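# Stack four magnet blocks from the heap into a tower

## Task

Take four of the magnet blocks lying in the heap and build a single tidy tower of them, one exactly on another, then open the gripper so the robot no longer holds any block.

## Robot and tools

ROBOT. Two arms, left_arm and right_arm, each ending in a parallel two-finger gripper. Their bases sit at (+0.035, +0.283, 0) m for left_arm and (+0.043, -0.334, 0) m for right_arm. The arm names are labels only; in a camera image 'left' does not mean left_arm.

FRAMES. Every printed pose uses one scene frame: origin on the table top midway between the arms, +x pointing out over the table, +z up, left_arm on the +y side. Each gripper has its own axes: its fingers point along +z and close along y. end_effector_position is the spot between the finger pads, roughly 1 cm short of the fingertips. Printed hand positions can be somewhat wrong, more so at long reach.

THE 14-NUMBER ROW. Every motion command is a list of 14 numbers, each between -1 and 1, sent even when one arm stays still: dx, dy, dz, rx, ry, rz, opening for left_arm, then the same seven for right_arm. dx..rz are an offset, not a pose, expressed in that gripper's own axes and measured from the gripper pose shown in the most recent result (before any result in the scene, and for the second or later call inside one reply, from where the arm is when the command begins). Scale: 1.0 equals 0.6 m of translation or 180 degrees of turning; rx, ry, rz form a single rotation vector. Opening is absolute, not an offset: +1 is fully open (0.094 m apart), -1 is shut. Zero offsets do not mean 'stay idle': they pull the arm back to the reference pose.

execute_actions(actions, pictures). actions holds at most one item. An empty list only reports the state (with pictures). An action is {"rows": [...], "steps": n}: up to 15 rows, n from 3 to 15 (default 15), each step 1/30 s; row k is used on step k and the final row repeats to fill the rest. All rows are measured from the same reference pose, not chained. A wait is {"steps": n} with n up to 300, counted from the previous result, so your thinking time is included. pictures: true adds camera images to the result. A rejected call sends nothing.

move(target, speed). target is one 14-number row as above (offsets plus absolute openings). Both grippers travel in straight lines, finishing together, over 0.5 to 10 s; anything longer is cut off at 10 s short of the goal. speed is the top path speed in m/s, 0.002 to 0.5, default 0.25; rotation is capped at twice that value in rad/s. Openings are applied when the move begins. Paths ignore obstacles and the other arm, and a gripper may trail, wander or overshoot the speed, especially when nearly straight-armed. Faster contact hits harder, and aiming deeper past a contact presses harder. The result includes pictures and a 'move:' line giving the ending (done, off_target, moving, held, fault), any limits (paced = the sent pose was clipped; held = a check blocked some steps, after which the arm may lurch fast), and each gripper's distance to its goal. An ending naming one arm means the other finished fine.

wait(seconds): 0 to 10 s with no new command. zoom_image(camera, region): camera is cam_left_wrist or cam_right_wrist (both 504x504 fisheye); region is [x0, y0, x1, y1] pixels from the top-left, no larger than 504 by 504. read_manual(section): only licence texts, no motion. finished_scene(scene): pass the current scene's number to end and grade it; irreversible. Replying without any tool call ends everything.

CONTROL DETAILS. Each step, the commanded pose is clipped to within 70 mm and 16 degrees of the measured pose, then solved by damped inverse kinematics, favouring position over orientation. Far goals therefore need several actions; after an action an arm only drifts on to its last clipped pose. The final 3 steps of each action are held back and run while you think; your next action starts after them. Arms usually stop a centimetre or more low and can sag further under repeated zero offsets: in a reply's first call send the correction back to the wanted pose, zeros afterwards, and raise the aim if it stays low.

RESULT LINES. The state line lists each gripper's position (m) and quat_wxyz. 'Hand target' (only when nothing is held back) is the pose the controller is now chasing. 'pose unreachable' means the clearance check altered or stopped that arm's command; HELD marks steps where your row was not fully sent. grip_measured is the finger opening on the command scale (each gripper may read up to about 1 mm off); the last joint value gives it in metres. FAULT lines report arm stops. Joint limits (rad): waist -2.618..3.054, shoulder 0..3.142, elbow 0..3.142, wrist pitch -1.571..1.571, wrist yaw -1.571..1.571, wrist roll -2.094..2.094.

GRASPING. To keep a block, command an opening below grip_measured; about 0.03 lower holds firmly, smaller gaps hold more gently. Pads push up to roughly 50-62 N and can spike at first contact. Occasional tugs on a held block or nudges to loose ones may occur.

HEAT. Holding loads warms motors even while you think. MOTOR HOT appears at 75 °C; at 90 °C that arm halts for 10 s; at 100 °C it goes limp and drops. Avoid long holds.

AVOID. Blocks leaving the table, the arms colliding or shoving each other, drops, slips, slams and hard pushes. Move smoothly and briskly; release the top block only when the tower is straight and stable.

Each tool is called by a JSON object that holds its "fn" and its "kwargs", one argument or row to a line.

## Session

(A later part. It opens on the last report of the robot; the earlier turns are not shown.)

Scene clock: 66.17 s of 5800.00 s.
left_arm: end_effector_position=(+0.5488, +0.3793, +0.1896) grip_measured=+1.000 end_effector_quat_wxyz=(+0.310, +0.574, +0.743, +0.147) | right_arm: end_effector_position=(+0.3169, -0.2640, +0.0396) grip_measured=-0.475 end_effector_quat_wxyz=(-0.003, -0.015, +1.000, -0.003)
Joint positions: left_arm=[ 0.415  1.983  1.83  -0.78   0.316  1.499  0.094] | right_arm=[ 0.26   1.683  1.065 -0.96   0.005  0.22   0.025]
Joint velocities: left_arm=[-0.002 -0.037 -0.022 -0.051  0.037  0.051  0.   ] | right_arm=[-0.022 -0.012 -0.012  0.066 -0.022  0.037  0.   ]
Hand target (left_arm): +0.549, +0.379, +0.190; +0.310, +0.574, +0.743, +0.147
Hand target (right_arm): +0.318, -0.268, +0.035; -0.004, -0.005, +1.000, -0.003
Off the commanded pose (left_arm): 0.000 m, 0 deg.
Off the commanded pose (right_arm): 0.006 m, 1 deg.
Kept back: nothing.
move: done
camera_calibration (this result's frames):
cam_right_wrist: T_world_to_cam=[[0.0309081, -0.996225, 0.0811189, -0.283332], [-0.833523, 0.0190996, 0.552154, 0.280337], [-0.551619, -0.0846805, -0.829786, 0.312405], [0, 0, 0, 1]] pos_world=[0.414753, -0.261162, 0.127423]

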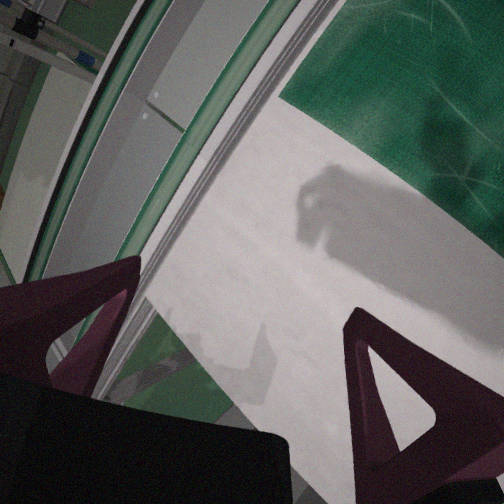

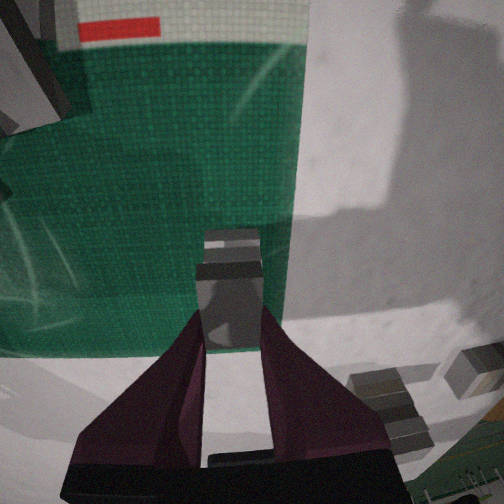

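{"fn": "move", "kwargs": {
  "target": [0,0,0,0,0,0,1, 0,-0.011,0.014,0,0,0.008,-0.51],
  "speed": 0.03
}}

{"fn": "move", "kwargs": {
  "target": [0,0,0,0,0,0,1, 0,0,0,0,0,0,-0.25]
}}

{"fn": "move", "kwargs": {
  "target": [0,0,0,0,0,0,1, -0.015,0,-0.075,0,-0.012,0,-0.25],
  "speed": 0.15
}}

{"fn": "move", "kwargs": {
  "target": [0,0,0,0,0,0,1, -0.175,0.135,0,0,-0.06,-0.045,-0.25]
}}

Scene clock: 67.13 s of 5800.00 s.
left_arm: end_effector_position=(+0.5488, +0.3793, +0.1896) grip_measured=+1.000 end_effector_quat_wxyz=(+0.310, +0.574, +0.743, +0.147) | right_arm: end_effector_position=(+0.3159, -0.2680, +0.0352) grip_measured=-0.475 end_effector_quat_wxyz=(-0.003, -0.009, +1.000, -0.003)
Joint positions: left_arm=[ 0.415  1.983  1.83  -0.78   0.316  1.499  0.094] | right_arm=[ 0.247  1.683  1.047 -0.942  0.005  0.22   0.025]
Joint velocities: left_arm=[ 0.007 -0.017 -0.002 -0.051 -0.037 -0.022  0.   ] | right_arm=[-0.012  0.007 -0.002  0.007 -0.022 -0.066  0.001]
Hand target (left_arm): +0.549, +0.379, +0.190; +0.310, +0.574, +0.743, +0.147
Hand target (right_arm): +0.317, -0.271, +0.031; -0.002, -0.003, +1.000, -0.003
Off the commanded pose (left_arm): 0.000 m, 0 deg.
Off the commanded pose (right_arm): 0.005 m, 1 deg.
Kept back: nothing.
move: done
camera_calibration (this result's frames):
cam_right_wrist: T_world_to_cam=[[0.0180448, -0.996528, 0.0812839, -0.282968], [-0.832796, 0.0300076, 0.552767, 0.284639], [-0.553286, -0.0776675, -0.829362, 0.310266], [0, 0, 0, 1]] pos_world=[0.413818, -0.26643, 0.122985]

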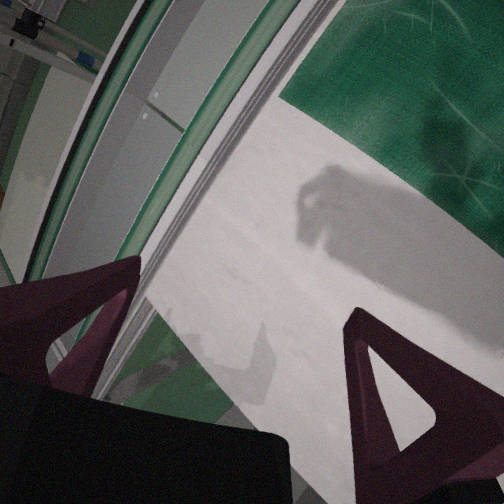

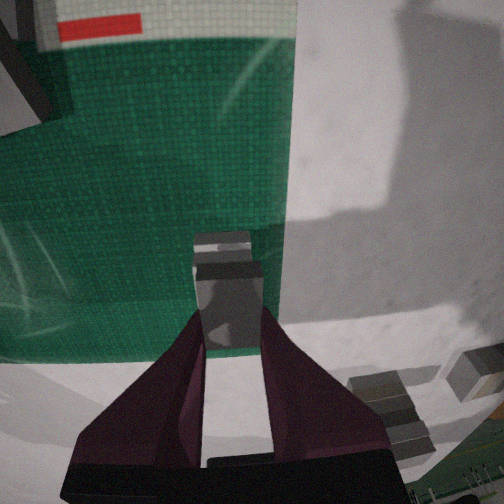

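Scene clock: 67.63 s of 5800.00 s.
left_arm: end_effector_position=(+0.5488, +0.3793, +0.1896) grip_measured=+1.000 end_effector_quat_wxyz=(+0.310, +0.574, +0.743, +0.147) | right_arm: end_effector_position=(+0.3159, -0.2680, +0.0352) grip_measured=-0.252 end_effector_quat_wxyz=(-0.003, -0.009, +1.000, -0.003)
Joint positions: left_arm=[ 0.415  1.983  1.83  -0.78   0.316  1.499  0.094] | right_arm=[ 0.247  1.683  1.047 -0.942  0.005  0.22   0.035]
Joint velocities: left_arm=[0.002 0.012 0.022 0.022 0.022 0.022 0.   ] | right_arm=[ 0.002  0.002 -0.017  0.007  0.037  0.007 -0.001]
Hand target (left_arm): +0.549, +0.379, +0.190; +0.310, +0.574, +0.743, +0.147
Hand target (right_arm): +0.316, -0.268, +0.035; -0.003, -0.009, +1.000, -0.003
Off the commanded pose (left_arm): 0.000 m, 0 deg.
Off the commanded pose (right_arm): 0.000 m, 0 deg.
Kept back: nothing.
move: done
camera_calibration (this result's frames):
cam_right_wrist: T_world_to_cam=[[0.0180448, -0.996528, 0.0812839, -0.282968], [-0.832796, 0.0300076, 0.552767, 0.284639], [-0.553286, -0.0776675, -0.829362, 0.310266], [0, 0, 0, 1]] pos_world=[0.413818, -0.26643, 0.122985]

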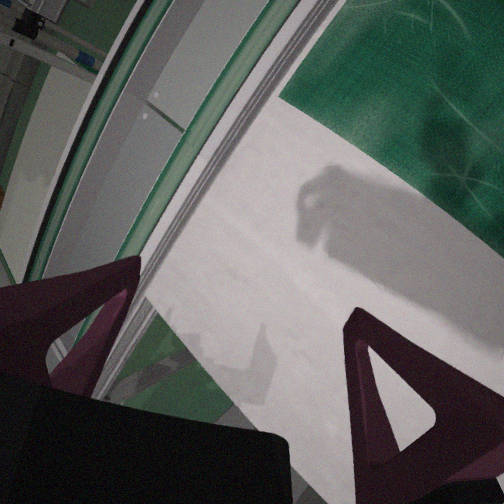

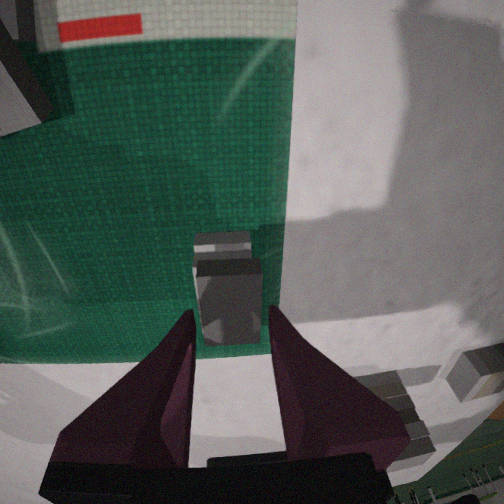

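Scene clock: 68.63 s of 5800.00 s.
left_arm: end_effector_position=(+0.5488, +0.3793, +0.1896) grip_measured=+1.000 end_effector_quat_wxyz=(+0.310, +0.574, +0.743, +0.147) | right_arm: end_effector_position=(+0.3168, -0.2678, +0.0688) grip_measured=-0.252 end_effector_quat_wxyz=(-0.004, -0.009, +1.000, -0.003)
Joint positions: left_arm=[ 0.415  1.983  1.83  -0.78   0.316  1.499  0.094] | right_arm=[ 0.247  1.646  1.147 -1.08   0.005  0.22   0.035]
Joint velocities: left_arm=[-0.017 -0.012  0.022 -0.066 -0.066  0.022  0.   ] | right_arm=[ 0.007  0.007 -0.012  0.022 -0.066 -0.007 -0.   ]
Hand target (left_arm): +0.549, +0.379, +0.190; +0.310, +0.574, +0.743, +0.147
Hand target (right_arm): +0.324, -0.267, +0.080; +0.016, -0.009, +1.000, -0.003
Off the commanded pose (left_arm): 0.000 m, 0 deg.
Off the commanded pose (right_arm): 0.014 m, 2 deg.
Kept back: nothing.
move: off_target (right_arm)
camera_calibration (this result's frames):
cam_right_wrist: T_world_to_cam=[[0.0181959, -0.996491, 0.0816963, -0.285547], [-0.831769, 0.0302553, 0.554296, 0.266519], [-0.554823, -0.0780384, -0.8283, 0.339002], [0, 0, 0, 1]] pos_world=[0.414964, -0.266153, 0.156393]

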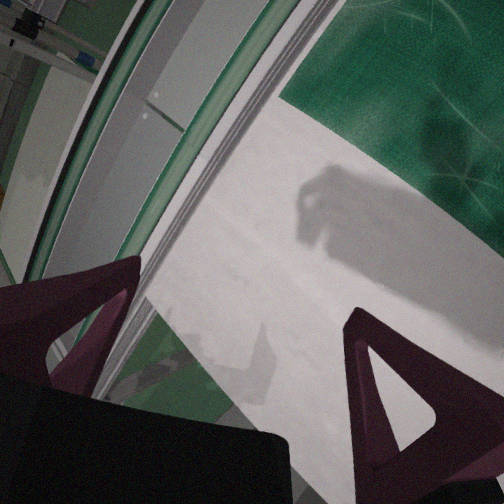

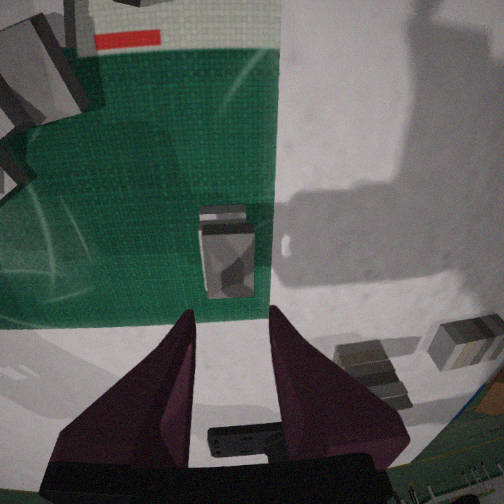

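Scene clock: 69.60 s of 5800.00 s.
left_arm: end_effector_position=(+0.5488, +0.3793, +0.1896) grip_measured=+1.000 end_effector_quat_wxyz=(+0.310, +0.574, +0.743, +0.147) | right_arm: end_effector_position=(+0.4099, -0.1903, +0.0597) grip_measured=-0.252 end_effector_quat_wxyz=(+0.069, -0.078, +0.995, -0.002)
Joint positions: left_arm=[ 0.415  1.983  1.83  -0.78   0.316  1.499  0.094] | right_arm=[ 0.402  1.944  1.47  -0.967  0.046  0.232  0.035]
Joint velocities: left_arm=[-0.002 -0.012  0.002  0.051  0.007  0.051  0.   ] | right_arm=[-0.012 -0.017 -0.007 -0.007 -0.007  0.007 -0.   ]
Hand target (left_arm): +0.549, +0.379, +0.190; +0.310, +0.574, +0.743, +0.147
Hand target (right_arm): +0.421, -0.187, +0.068; +0.089, -0.081, +0.993, -0.004
Off the commanded pose (left_arm): 0.000 m, 0 deg.
Off the commanded pose (right_arm): 0.014 m, 2 deg.
Kept back: nothing.
move: off_target (right_arm)
camera_calibration (this result's frames):
cam_right_wrist: T_world_to_cam=[[0.145265, -0.98534, 0.0894649, -0.259666], [-0.898661, -0.093576, 0.428545, 0.357958], [-0.413891, -0.142651, -0.89908, 0.323341], [0, 0, 0, 1]] pos_world=[0.493231, -0.176238, 0.16054]

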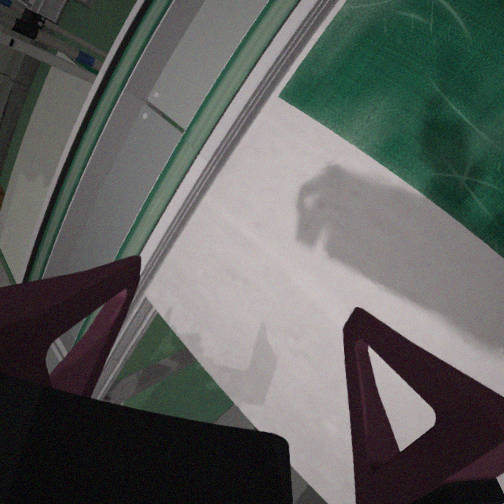

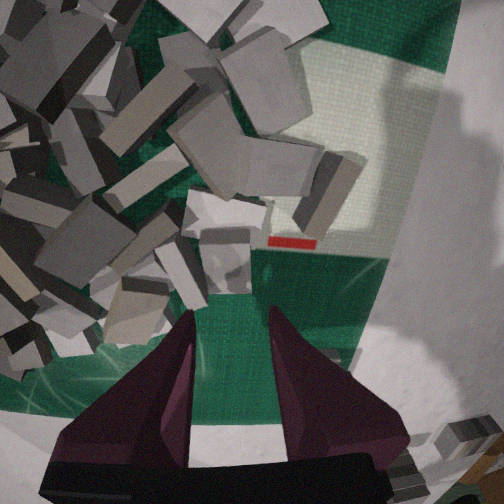

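{"fn": "move", "kwargs": {
  "target": [0,0,0,0,0,0,1, -0.043,0.01,0.028,0,-0.015,0,-0.33],
  "speed": 0.08
}}

{"fn": "zoom_image", "kwargs": {
  "camera": "cam_right_wrist",
  "region": [130,220,330,420]
}}

Scene clock: 70.70 s of 5800.00 s.
left_arm: end_effector_position=(+0.5488, +0.3793, +0.1896) grip_measured=+1.000 end_effector_quat_wxyz=(+0.310, +0.574, +0.743, +0.147) | right_arm: end_effector_position=(+0.4245, -0.1845, +0.0402) grip_measured=-0.328 end_effector_quat_wxyz=(+0.072, -0.078, +0.994, -0.002)
Joint positions: left_arm=[ 0.415  1.983  1.83  -0.78   0.316  1.499  0.094] | right_arm=[ 0.402  2.016  1.492 -0.911  0.048  0.231  0.032]
Joint velocities: left_arm=[-0.012  0.012 -0.017  0.037  0.037 -0.022  0.   ] | right_arm=[ 0.002  0.002  0.012 -0.007  0.022 -0.007 -0.001]
Hand target (left_arm): +0.549, +0.379, +0.190; +0.310, +0.574, +0.743, +0.147
Hand target (right_arm): +0.436, -0.181, +0.047; +0.092, -0.079, +0.993, -0.000
Off the commanded pose (left_arm): 0.000 m, 0 deg.
Off the commanded pose (right_arm): 0.014 m, 2 deg.
Kept back: nothing.
move: off_target (right_arm)
camera_calibration (this result's frames):
cam_right_wrist: T_world_to_cam=[[0.14485, -0.985406, 0.0894064, -0.254207], [-0.901442, -0.0941714, 0.422532, 0.381321], [-0.407946, -0.141799, -0.901927, 0.310446], [0, 0, 0, 1]] pos_world=[0.507206, -0.170567, 0.141607]

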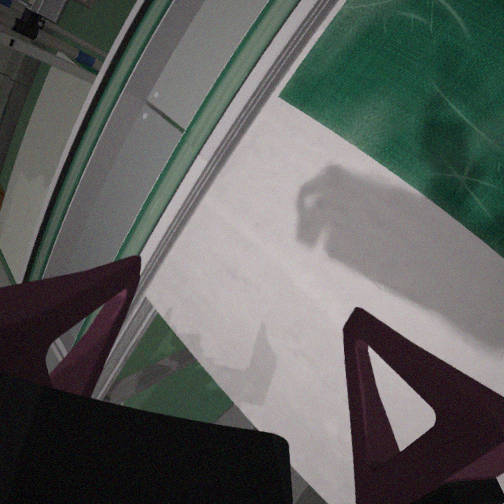

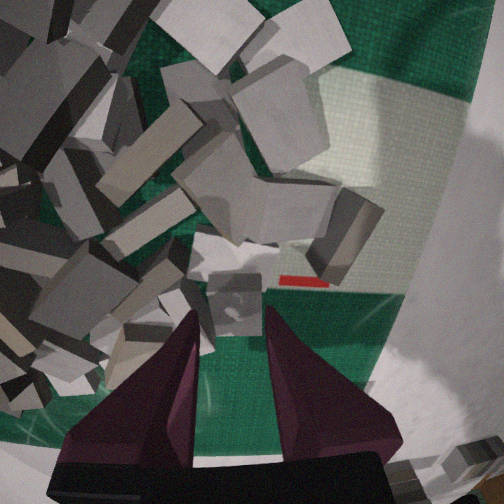

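Region (130, 220, 330, 420) of cam_right_wrist's 504x504 image, scaled by 2.520, with more detail than that image has.

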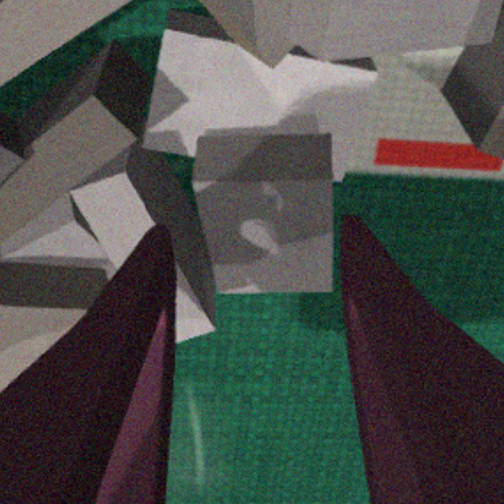

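{"fn": "move", "kwargs": {
  "target": [0,0,0,0,0,0,1, -0.024,-0.012,-0.012,0,-0.012,0,-0.35],
  "speed": 0.05
}}

{"fn": "move", "kwargs": {
  "target": [0,0,0,0,0,0,1, 0,0,0.03,0,0,0,-0.35],
  "speed": 0.04
}}

{"fn": "zoom_image", "kwargs": {
  "camera": "cam_right_wrist",
  "region": [130,220,330,420]
}}

Scene clock: 73.17 s of 5800.00 s.
left_arm: end_effector_position=(+0.5488, +0.3793, +0.1896) grip_measured=+1.000 end_effector_quat_wxyz=(+0.310, +0.574, +0.743, +0.147) | right_arm: end_effector_position=(+0.4265, -0.1889, +0.0401) grip_measured=-0.348 end_effector_quat_wxyz=(+0.072, -0.080, +0.994, -0.003)
Joint positions: left_arm=[ 0.415  1.983  1.83  -0.78   0.316  1.499  0.094] | right_arm=[ 0.39   2.016  1.492 -0.91   0.048  0.216  0.031]
Joint velocities: left_arm=[-0.012 -0.012 -0.002  0.007 -0.037 -0.022  0.   ] | right_arm=[ 0.007 -0.012  0.012 -0.022  0.051 -0.037 -0.   ]
Hand target (left_arm): +0.549, +0.379, +0.190; +0.310, +0.574, +0.743, +0.147
Hand target (right_arm): +0.438, -0.189, +0.050; +0.091, -0.079, +0.993, -0.000
Off the commanded pose (left_arm): 0.000 m, 0 deg.
Off the commanded pose (right_arm): 0.015 m, 2 deg.
Kept back: nothing.
move: off_target (right_arm)
camera_calibration (this result's frames):
cam_right_wrist: T_world_to_cam=[[0.148374, -0.984693, 0.0914558, -0.260293], [-0.901438, -0.0966364, 0.421984, 0.382286], [-0.406687, -0.145053, -0.901979, 0.309375], [0, 0, 0, 1]] pos_world=[0.509046, -0.17449, 0.141536]

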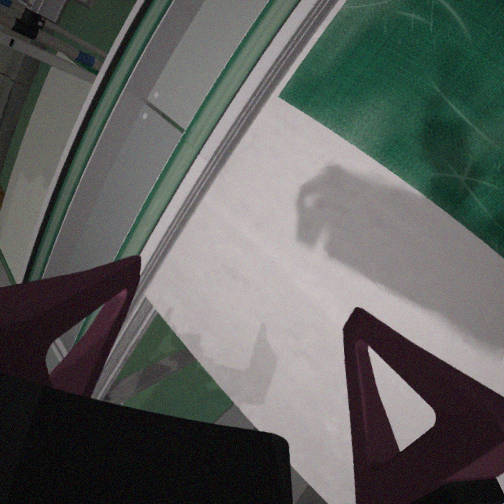

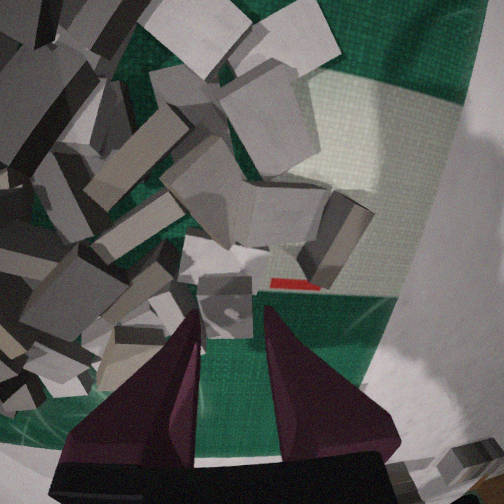

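Scene clock: 73.97 s of 5800.00 s.
left_arm: end_effector_position=(+0.5488, +0.3793, +0.1896) grip_measured=+1.000 end_effector_quat_wxyz=(+0.310, +0.574, +0.743, +0.147) | right_arm: end_effector_position=(+0.4284, -0.1882, +0.0254) grip_measured=-0.348 end_effector_quat_wxyz=(+0.070, -0.080, +0.994, -0.003)
Joint positions: left_arm=[ 0.415  1.983  1.83  -0.78   0.316  1.499  0.094] | right_arm=[ 0.39   2.045  1.474 -0.868  0.048  0.216  0.031]
Joint velocities: left_arm=[-0.007 -0.012  0.002  0.037  0.007  0.051  0.   ] | right_arm=[-0.007  0.012 -0.007 -0.051  0.022 -0.051 -0.001]
Hand target (left_arm): +0.549, +0.379, +0.190; +0.310, +0.574, +0.743, +0.147
Hand target (right_arm): +0.429, -0.189, +0.023; +0.072, -0.080, +0.994, -0.003
Off the commanded pose (left_arm): 0.000 m, 0 deg.
Off the commanded pose (right_arm): 0.003 m, 0 deg.
Kept back: nothing.
move: done
camera_calibration (this result's frames):
cam_right_wrist: T_world_to_cam=[[0.148765, -0.984537, 0.0924973, -0.258639], [-0.899636, -0.095916, 0.425975, 0.389568], [-0.410516, -0.146584, -0.899994, 0.298327], [0, 0, 0, 1]] pos_world=[0.511414, -0.173543, 0.126469]

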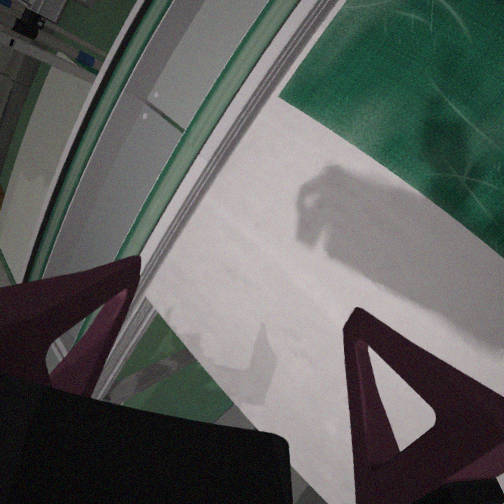

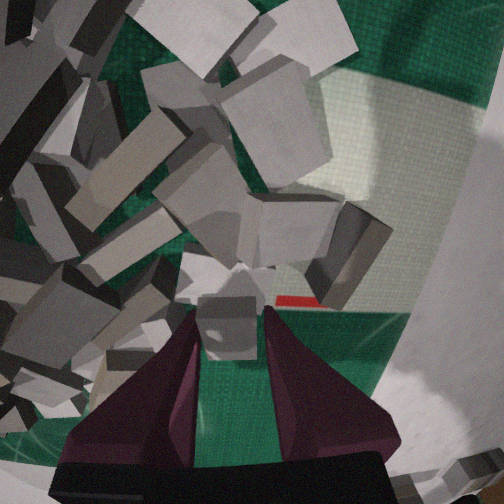

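Region (130, 220, 330, 420) of cam_right_wrist's 504x504 image, scaled by 2.520, with more detail than that image has.

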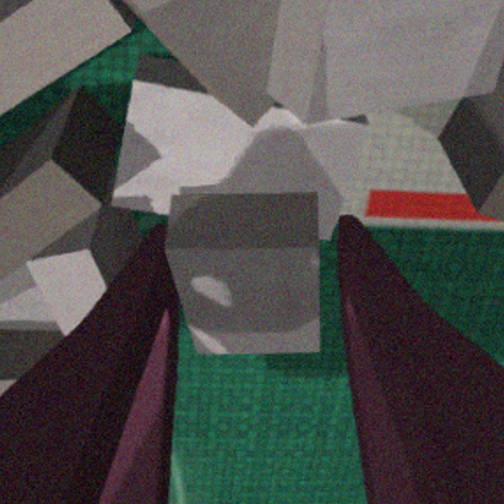

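It's in the gap. I'll go a little lower, then grip and lift.

{"fn": "move", "kwargs": {
  "target": [0,0,0,0,0,0,1, 0.006,0,0.012,0,0,0,-0.37],
  "speed": 0.03
}}

{"fn": "move", "kwargs": {
  "target": [0,0,0,0,0,0,1, 0,0,0,0,0,0,-0.51]
}}

{"fn": "move", "kwargs": {
  "target": [0,0,0,0,0,0,1, 0,0,-0.11,0,-0.01,0,-0.51],
  "speed": 0.12
}}

Scene clock: 74.90 s of 5800.00 s.
left_arm: end_effector_position=(+0.5488, +0.3793, +0.1896) grip_measured=+1.000 end_effector_quat_wxyz=(+0.310, +0.574, +0.743, +0.147) | right_arm: end_effector_position=(+0.4271, -0.1887, +0.0218) grip_measured=-0.368 end_effector_quat_wxyz=(+0.070, -0.080, +0.994, -0.003)
Joint positions: left_arm=[ 0.415  1.983  1.83  -0.78   0.316  1.499  0.094] | right_arm=[ 0.39   2.045  1.459 -0.853  0.048  0.216  0.03 ]
Joint velocities: left_arm=[ 0.002 -0.017 -0.007 -0.007 -0.095 -0.051  0.   ] | right_arm=[-0.012 -0.022 -0.007 -0.066  0.022 -0.037 -0.001]
Hand target (left_arm): +0.549, +0.379, +0.190; +0.310, +0.574, +0.743, +0.147
Hand target (right_arm): +0.426, -0.189, +0.018; +0.070, -0.080, +0.994, -0.003
Off the commanded pose (left_arm): 0.000 m, 0 deg.
Off the commanded pose (right_arm): 0.004 m, 0 deg.
Kept back: nothing.
move: done
camera_calibration (this result's frames):
cam_right_wrist: T_world_to_cam=[[0.148831, -0.984511, 0.0926707, -0.258661], [-0.899334, -0.0957953, 0.42664, 0.389727], [-0.411154, -0.146839, -0.899661, 0.294615], [0, 0, 0, 1]] pos_world=[0.510124, -0.174059, 0.122751]

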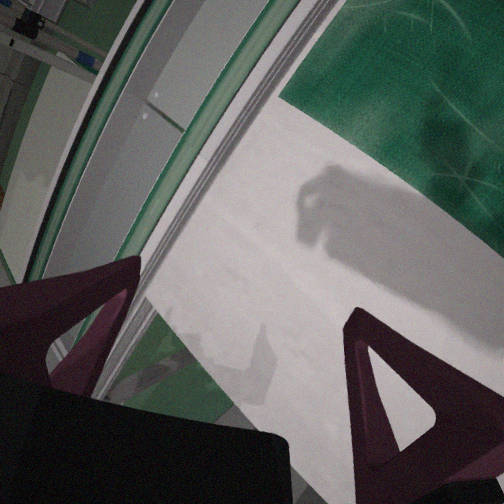

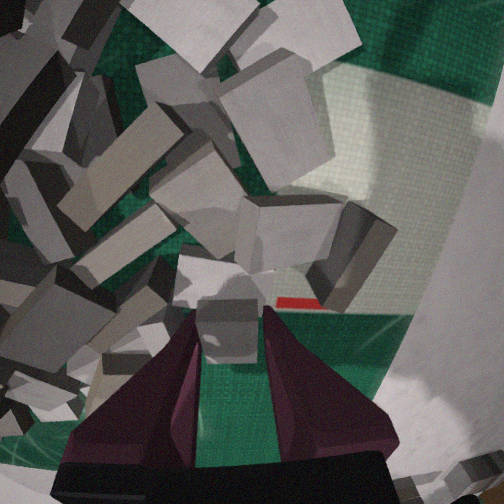

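Scene clock: 75.40 s of 5800.00 s.
left_arm: end_effector_position=(+0.5488, +0.3793, +0.1896) grip_measured=+1.000 end_effector_quat_wxyz=(+0.310, +0.574, +0.743, +0.147) | right_arm: end_effector_position=(+0.4271, -0.1891, +0.0218) grip_measured=-0.473 end_effector_quat_wxyz=(+0.070, -0.080, +0.994, -0.004)
Joint positions: left_arm=[ 0.415  1.983  1.83  -0.78   0.316  1.499  0.094] | right_arm=[ 0.39   2.045  1.459 -0.853  0.05   0.216  0.025]
Joint velocities: left_arm=[-0.002 -0.017  0.007  0.007  0.007 -0.022  0.   ] | right_arm=[ 0.007  0.007 -0.017  0.007 -0.037 -0.066  0.   ]
Hand target (left_arm): +0.549, +0.379, +0.190; +0.310, +0.574, +0.743, +0.147
Hand target (right_arm): +0.427, -0.189, +0.022; +0.070, -0.080, +0.994, -0.003
Off the commanded pose (left_arm): 0.000 m, 0 deg.
Off the commanded pose (right_arm): 0.000 m, 0 deg.
Kept back: nothing.
move: done
camera_calibration (this result's frames):
cam_right_wrist: T_world_to_cam=[[0.148553, -0.98437, 0.0945904, -0.258908], [-0.899506, -0.0947616, 0.426508, 0.389997], [-0.410878, -0.148443, -0.899524, 0.294158], [0, 0, 0, 1]] pos_world=[0.510129, -0.174239, 0.122756]

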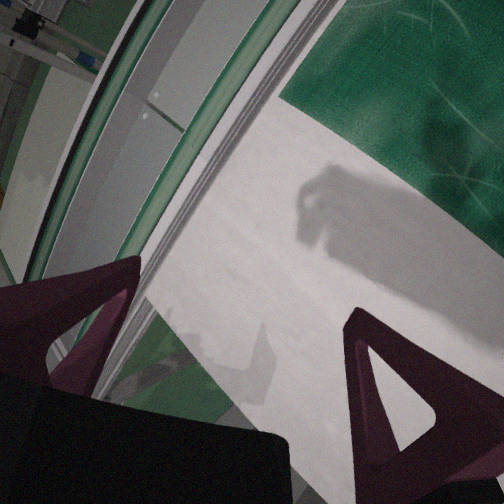

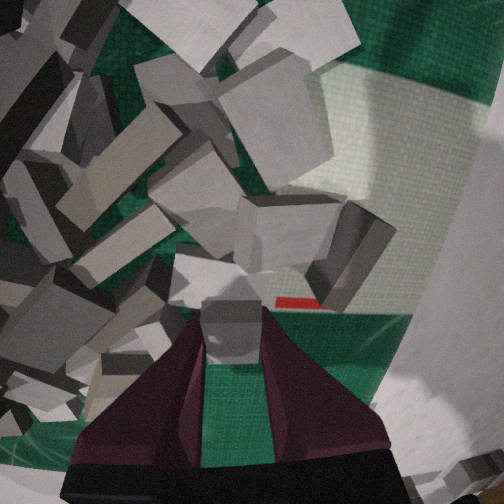

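Scene clock: 76.50 s of 5800.00 s.
left_arm: end_effector_position=(+0.5488, +0.3793, +0.1896) grip_measured=+1.000 end_effector_quat_wxyz=(+0.310, +0.574, +0.743, +0.147) | right_arm: end_effector_position=(+0.4105, -0.1957, +0.0710) grip_measured=-0.473 end_effector_quat_wxyz=(+0.063, -0.078, +0.995, -0.007)
Joint positions: left_arm=[ 0.415  1.983  1.83  -0.78   0.316  1.499  0.094] | right_arm=[ 0.39   1.942  1.515 -1.027  0.05   0.221  0.025]
Joint velocities: left_arm=[-0.007 -0.002  0.002 -0.022 -0.022 -0.051  0.   ] | right_arm=[-0.017 -0.002  0.002  0.022 -0.081  0.095 -0.   ]
Hand target (left_arm): +0.549, +0.379, +0.190; +0.310, +0.574, +0.743, +0.147
Hand target (right_arm): +0.416, -0.189, +0.086; +0.085, -0.081, +0.993, -0.003
Off the commanded pose (left_arm): 0.000 m, 0 deg.
Off the commanded pose (right_arm): 0.019 m, 3 deg.
Kept back: nothing.
move: off_target (right_arm)
camera_calibration (this result's frames):
cam_right_wrist: T_world_to_cam=[[0.145073, -0.984611, 0.0974398, -0.266459], [-0.89382, -0.0881854, 0.439669, 0.351432], [-0.42431, -0.150878, -0.892859, 0.335177], [0, 0, 0, 1]] pos_world=[0.494993, -0.180796, 0.170716]

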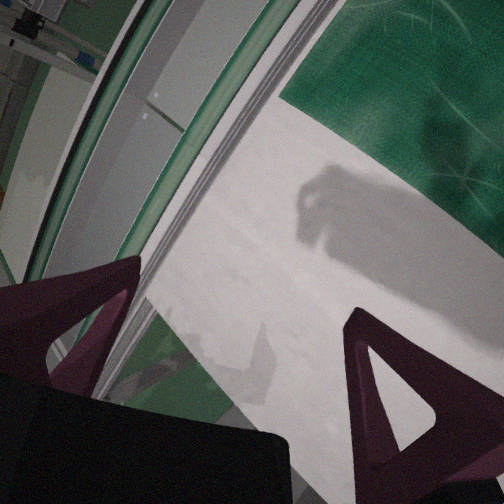

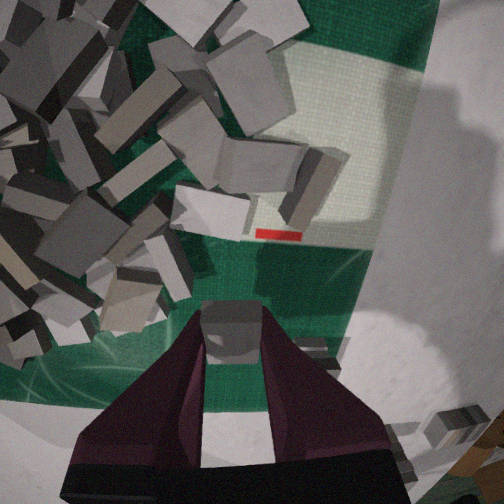

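{"fn": "move", "kwargs": {
  "target": [0,0,0,0,0,0,1, 0.136,-0.099,-0.035,0,0.095,0.046,-0.51],
  "speed": 0.2
}}

Scene clock: 78.07 s of 5800.00 s.
left_arm: end_effector_position=(+0.5488, +0.3793, +0.1896) grip_measured=+1.000 end_effector_quat_wxyz=(+0.310, +0.574, +0.743, +0.147) | right_arm: end_effector_position=(+0.3402, -0.2640, +0.0765) grip_measured=-0.473 end_effector_quat_wxyz=(-0.089, -0.003, +0.996, -0.017)
Joint positions: left_arm=[ 0.415  1.983  1.83  -0.78   0.316  1.499  0.094] | right_arm=[ 0.235  1.888  1.454 -1.317 -0.006  0.219  0.025]
Joint velocities: left_arm=[ 0.007 -0.017 -0.007 -0.037  0.007 -0.007  0.   ] | right_arm=[-0.007 -0.002 -0.017  0.007 -0.037 -0.066 -0.001]
Hand target (left_arm): +0.549, +0.379, +0.190; +0.310, +0.574, +0.743, +0.147
Hand target (right_arm): +0.336, -0.265, +0.083; -0.085, -0.002, +0.996, -0.011
Off the commanded pose (left_arm): 0.000 m, 0 deg.
Off the commanded pose (right_arm): 0.008 m, 1 deg.
Kept back: nothing.
move: done
camera_calibration (this result's frames):
cam_right_wrist: T_world_to_cam=[[0.0218363, -0.994014, 0.107052, -0.28536], [-0.725854, 0.0578709, 0.68541, 0.24283], [-0.687502, -0.0926708, -0.720245, 0.391681], [0, 0, 0, 1]] pos_world=[0.451772, -0.261407, 0.146216]

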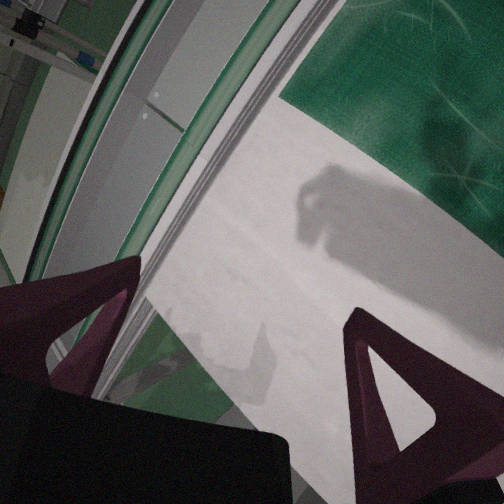

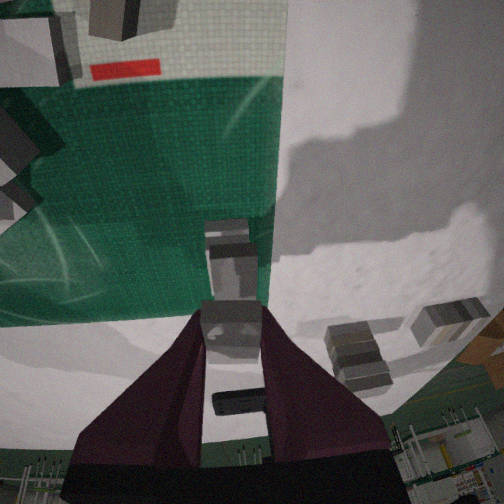

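{"fn": "move", "kwargs": {
  "target": [0,0,0,0,0,0,1, -0.003,-0.003,0.045,-0.011,0,0,-0.51],
  "speed": 0.05
}}

{"fn": "zoom_image", "kwargs": {
  "camera": "cam_right_wrist",
  "region": [150,220,310,380]
}}

Scene clock: 79.30 s of 5800.00 s.
left_arm: end_effector_position=(+0.5488, +0.3793, +0.1896) grip_measured=+1.000 end_effector_quat_wxyz=(+0.310, +0.574, +0.743, +0.147) | right_arm: end_effector_position=(+0.3380, -0.2654, +0.0537) grip_measured=-0.473 end_effector_quat_wxyz=(-0.085, -0.004, +0.996, -0.004)
Joint positions: left_arm=[ 0.415  1.983  1.83  -0.78   0.316  1.499  0.094] | right_arm=[ 0.22   1.888  1.362 -1.214 -0.027  0.2    0.025]
Joint velocities: left_arm=[-0.002  0.002  0.007  0.037 -0.022 -0.037  0.   ] | right_arm=[-0.002 -0.002 -0.007 -0.007  0.022  0.066  0.   ]
Hand target (left_arm): +0.549, +0.379, +0.190; +0.310, +0.574, +0.743, +0.147
Hand target (right_arm): +0.338, -0.267, +0.050; -0.088, -0.001, +0.996, +0.000
Off the commanded pose (left_arm): 0.000 m, 0 deg.
Off the commanded pose (right_arm): 0.004 m, 1 deg.
Kept back: nothing.
move: done
camera_calibration (this result's frames):
cam_right_wrist: T_world_to_cam=[[0.0207676, -0.996434, 0.0817855, -0.283151], [-0.73047, 0.0407307, 0.681729, 0.254102], [-0.682629, -0.0738997, -0.727019, 0.377293], [0, 0, 0, 1]] pos_world=[0.449046, -0.264609, 0.124228]

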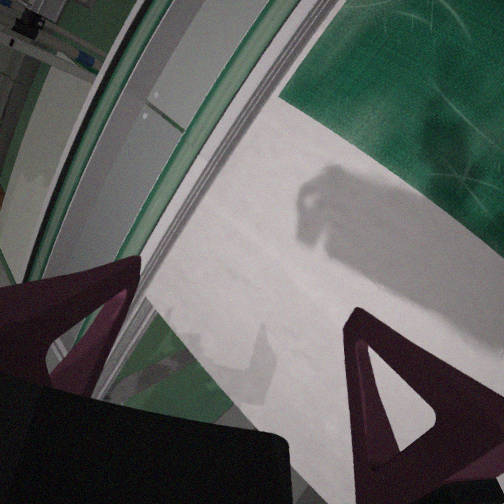

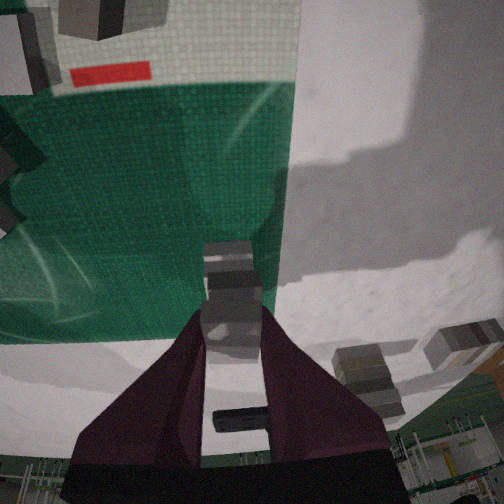

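Region (150, 220, 310, 380) of cam_right_wrist's 504x504 image, scaled by 3.150, with more detail than that image has.

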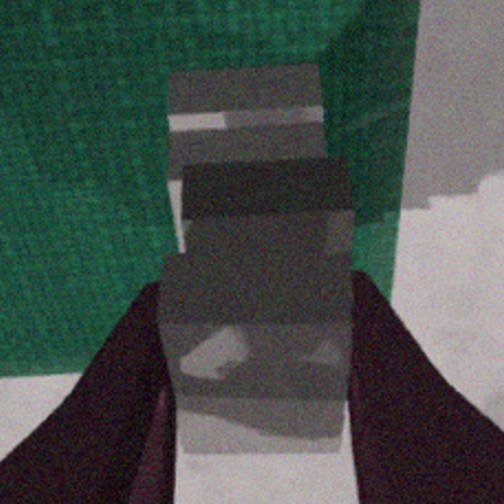

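{"fn": "move", "kwargs": {
  "target": [0,0,0,0,0,0,1, -0.004,0,0.02,0,0,0,-0.51],
  "speed": 0.03
}}

{"fn": "zoom_image", "kwargs": {
  "camera": "cam_right_wrist",
  "region": [150,220,310,380]
}}

Scene clock: 80.27 s of 5800.00 s.
left_arm: end_effector_position=(+0.5488, +0.3793, +0.1896) grip_measured=+1.000 end_effector_quat_wxyz=(+0.310, +0.574, +0.743, +0.147) | right_arm: end_effector_position=(+0.3381, -0.2653, +0.0453) grip_measured=-0.473 end_effector_quat_wxyz=(-0.087, -0.003, +0.996, -0.004)
Joint positions: left_arm=[ 0.415  1.983  1.83  -0.78   0.316  1.499  0.094] | right_arm=[ 0.22   1.9    1.344 -1.186 -0.027  0.2    0.025]
Joint velocities: left_arm=[ 0.002 -0.017  0.017 -0.007 -0.051  0.051  0.   ] | right_arm=[ 0.007 -0.017  0.007 -0.022 -0.007  0.066 -0.001]
Hand target (left_arm): +0.549, +0.379, +0.190; +0.310, +0.574, +0.743, +0.147
Hand target (right_arm): +0.338, -0.266, +0.041; -0.085, -0.003, +0.996, -0.004
Off the commanded pose (left_arm): 0.000 m, 0 deg.
Off the commanded pose (right_arm): 0.004 m, 0 deg.
Kept back: nothing.
move: done
camera_calibration (this result's frames):
cam_right_wrist: T_world_to_cam=[[0.0209234, -0.996419, 0.0819171, -0.282438], [-0.728631, 0.0409064, 0.683684, 0.259186], [-0.684587, -0.0739923, -0.725166, 0.371834], [0, 0, 0, 1]] pos_world=[0.449313, -0.264517, 0.115576]

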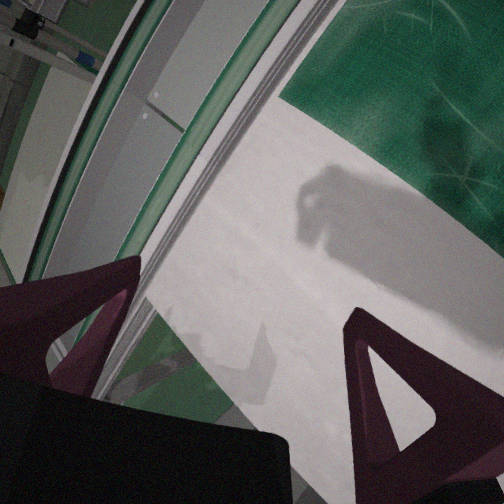

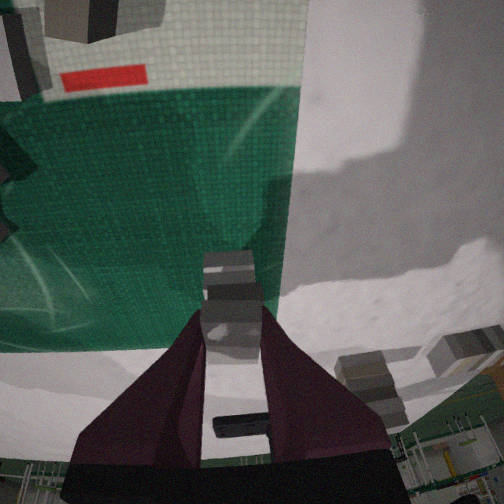

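Region (150, 220, 310, 380) of cam_right_wrist's 504x504 image, scaled by 3.150, with more detail than that image has.

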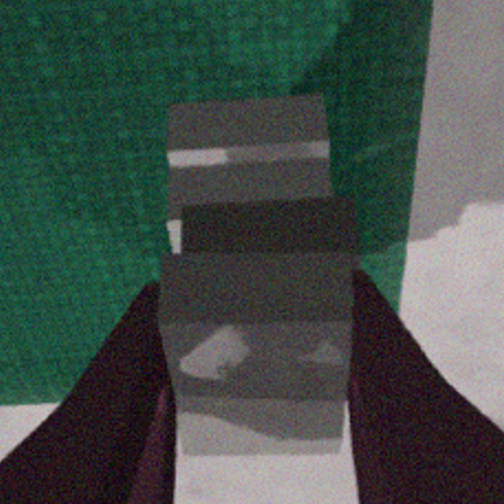

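{"fn": "move", "kwargs": {
  "target": [0,0,0,0,0,0,1, 0,0,0.007,0,0,0,-0.51],
  "speed": 0.02
}}

{"fn": "move", "kwargs": {
  "target": [0,0,0,0,0,0,1, 0,0,0,0,0,0,-0.15]
}}

{"fn": "move", "kwargs": {
  "target": [0,0,0,0,0,0,1, 0.008,0,0.047,0,-0.056,0,-0.15],
  "speed": 0.06
}}

Scene clock: 81.20 s of 5800.00 s.
left_arm: end_effector_position=(+0.5488, +0.3793, +0.1896) grip_measured=+1.000 end_effector_quat_wxyz=(+0.310, +0.574, +0.743, +0.147) | right_arm: end_effector_position=(+0.3380, -0.2653, +0.0454) grip_measured=-0.473 end_effector_quat_wxyz=(-0.087, -0.003, +0.996, -0.004)
Joint positions: left_arm=[ 0.415  1.983  1.83  -0.78   0.316  1.499  0.094] | right_arm=[ 0.22   1.9    1.344 -1.187 -0.027  0.2    0.025]
Joint velocities: left_arm=[ 0.007  0.017 -0.017  0.051 -0.022  0.007  0.   ] | right_arm=[-0.007 -0.012  0.007  0.022  0.022 -0.022  0.   ]
Hand target (left_arm): +0.549, +0.379, +0.190; +0.310, +0.574, +0.743, +0.147
Hand target (right_arm): +0.337, -0.265, +0.041; -0.087, -0.003, +0.996, -0.004
Off the commanded pose (left_arm): 0.000 m, 0 deg.
Off the commanded pose (right_arm): 0.004 m, 0 deg.
Kept back: nothing.
move: done
camera_calibration (this result's frames):
cam_right_wrist: T_world_to_cam=[[0.020954, -0.996413, 0.0819884, -0.282469], [-0.728376, 0.0409608, 0.683953, 0.259025], [-0.684858, -0.0740499, -0.724905, 0.371846], [0, 0, 0, 1]] pos_world=[0.449248, -0.26453, 0.115551]

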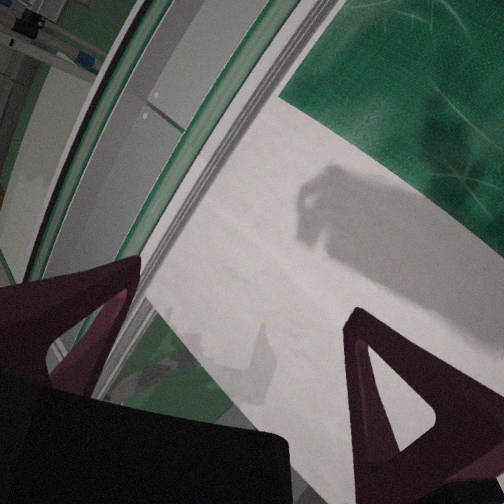

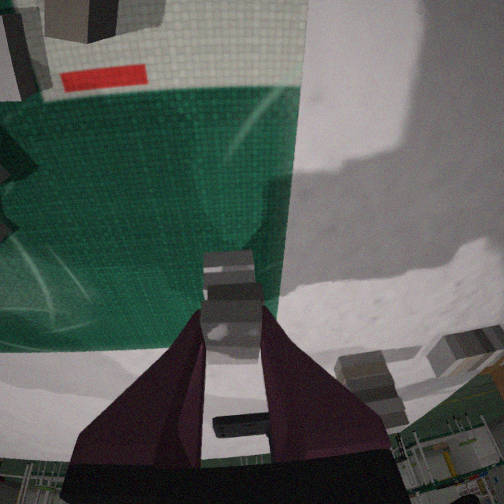

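Scene clock: 81.70 s of 5800.00 s.
left_arm: end_effector_position=(+0.5488, +0.3793, +0.1896) grip_measured=+1.000 end_effector_quat_wxyz=(+0.310, +0.574, +0.743, +0.147) | right_arm: end_effector_position=(+0.3380, -0.2653, +0.0454) grip_measured=-0.152 end_effector_quat_wxyz=(-0.087, -0.003, +0.996, -0.004)
Joint positions: left_arm=[ 0.415  1.983  1.83  -0.78   0.316  1.499  0.094] | right_arm=[ 0.22   1.9    1.344 -1.187 -0.027  0.2    0.04 ]
Joint velocities: left_arm=[-0.012 -0.002  0.007  0.037 -0.066 -0.022  0.   ] | right_arm=[ 0.017  0.002  0.022 -0.022  0.007  0.007  0.   ]
Hand target (left_arm): +0.549, +0.379, +0.190; +0.310, +0.574, +0.743, +0.147
Hand target (right_arm): +0.338, -0.265, +0.045; -0.087, -0.003, +0.996, -0.004
Off the commanded pose (left_arm): 0.000 m, 0 deg.
Off the commanded pose (right_arm): 0.000 m, 0 deg.
Kept back: nothing.
move: done
camera_calibration (this result's frames):
cam_right_wrist: T_world_to_cam=[[0.020954, -0.996413, 0.0819884, -0.282469], [-0.728376, 0.0409608, 0.683953, 0.259025], [-0.684858, -0.0740499, -0.724905, 0.371846], [0, 0, 0, 1]] pos_world=[0.449248, -0.26453, 0.115551]

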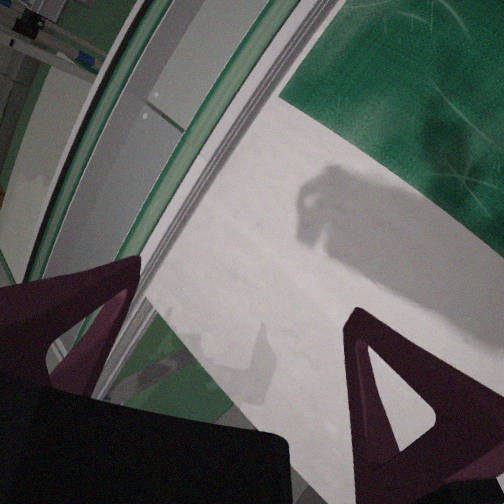

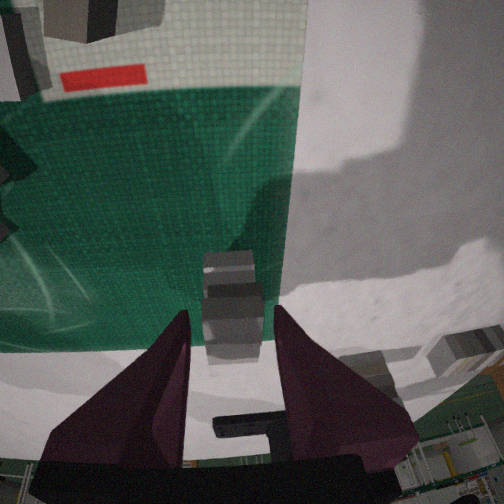

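Scene clock: 83.67 s of 5800.00 s.
left_arm: end_effector_position=(+0.5488, +0.3793, +0.1896) grip_measured=+1.000 end_effector_quat_wxyz=(+0.310, +0.574, +0.743, +0.147) | right_arm: end_effector_position=(+0.3271, -0.2674, +0.0134) grip_measured=-0.152 end_effector_quat_wxyz=(-0.014, -0.003, +1.000, -0.001)
Joint positions: left_arm=[ 0.415  1.983  1.83  -0.78   0.316  1.499  0.094] | right_arm=[ 0.234  1.778  1.063 -0.884 -0.005  0.218  0.04 ]
Joint velocities: left_arm=[ 0.002  0.002 -0.007  0.022 -0.081 -0.022  0.   ] | right_arm=[ 0.002  0.002 -0.007  0.007  0.022 -0.007 -0.001]
Hand target (left_arm): +0.549, +0.379, +0.190; +0.310, +0.574, +0.743, +0.147
Hand target (right_arm): +0.329, -0.266, +0.017; +0.001, -0.005, +1.000, -0.004
Off the commanded pose (left_arm): 0.000 m, 0 deg.
Off the commanded pose (right_arm): 0.006 m, 2 deg.
Kept back: nothing.
move: done
camera_calibration (this result's frames):
cam_right_wrist: T_world_to_cam=[[0.00863315, -0.997034, 0.0764813, -0.277706], [-0.819709, 0.0367491, 0.5716, 0.303309], [-0.572716, -0.0676271, -0.81696, 0.307297], [0, 0, 0, 1]] pos_world=[0.427016, -0.267247, 0.0989171]

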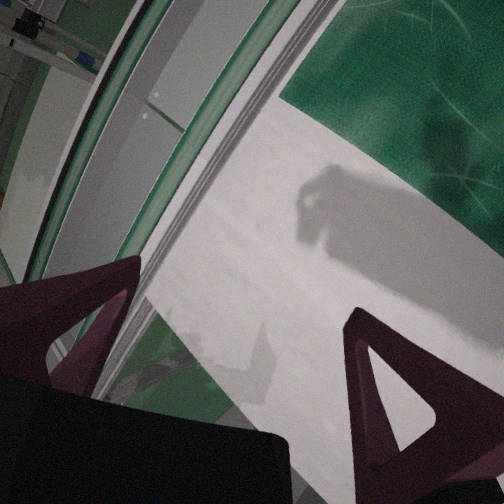

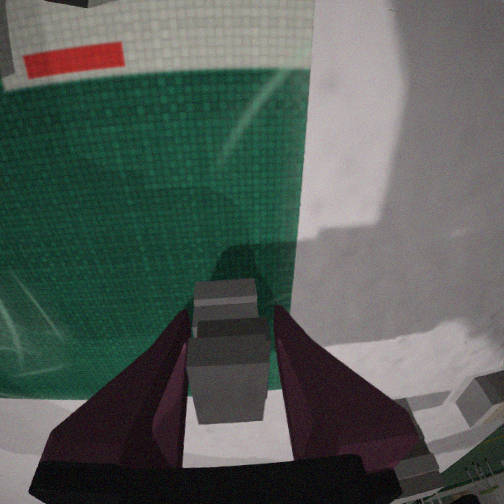

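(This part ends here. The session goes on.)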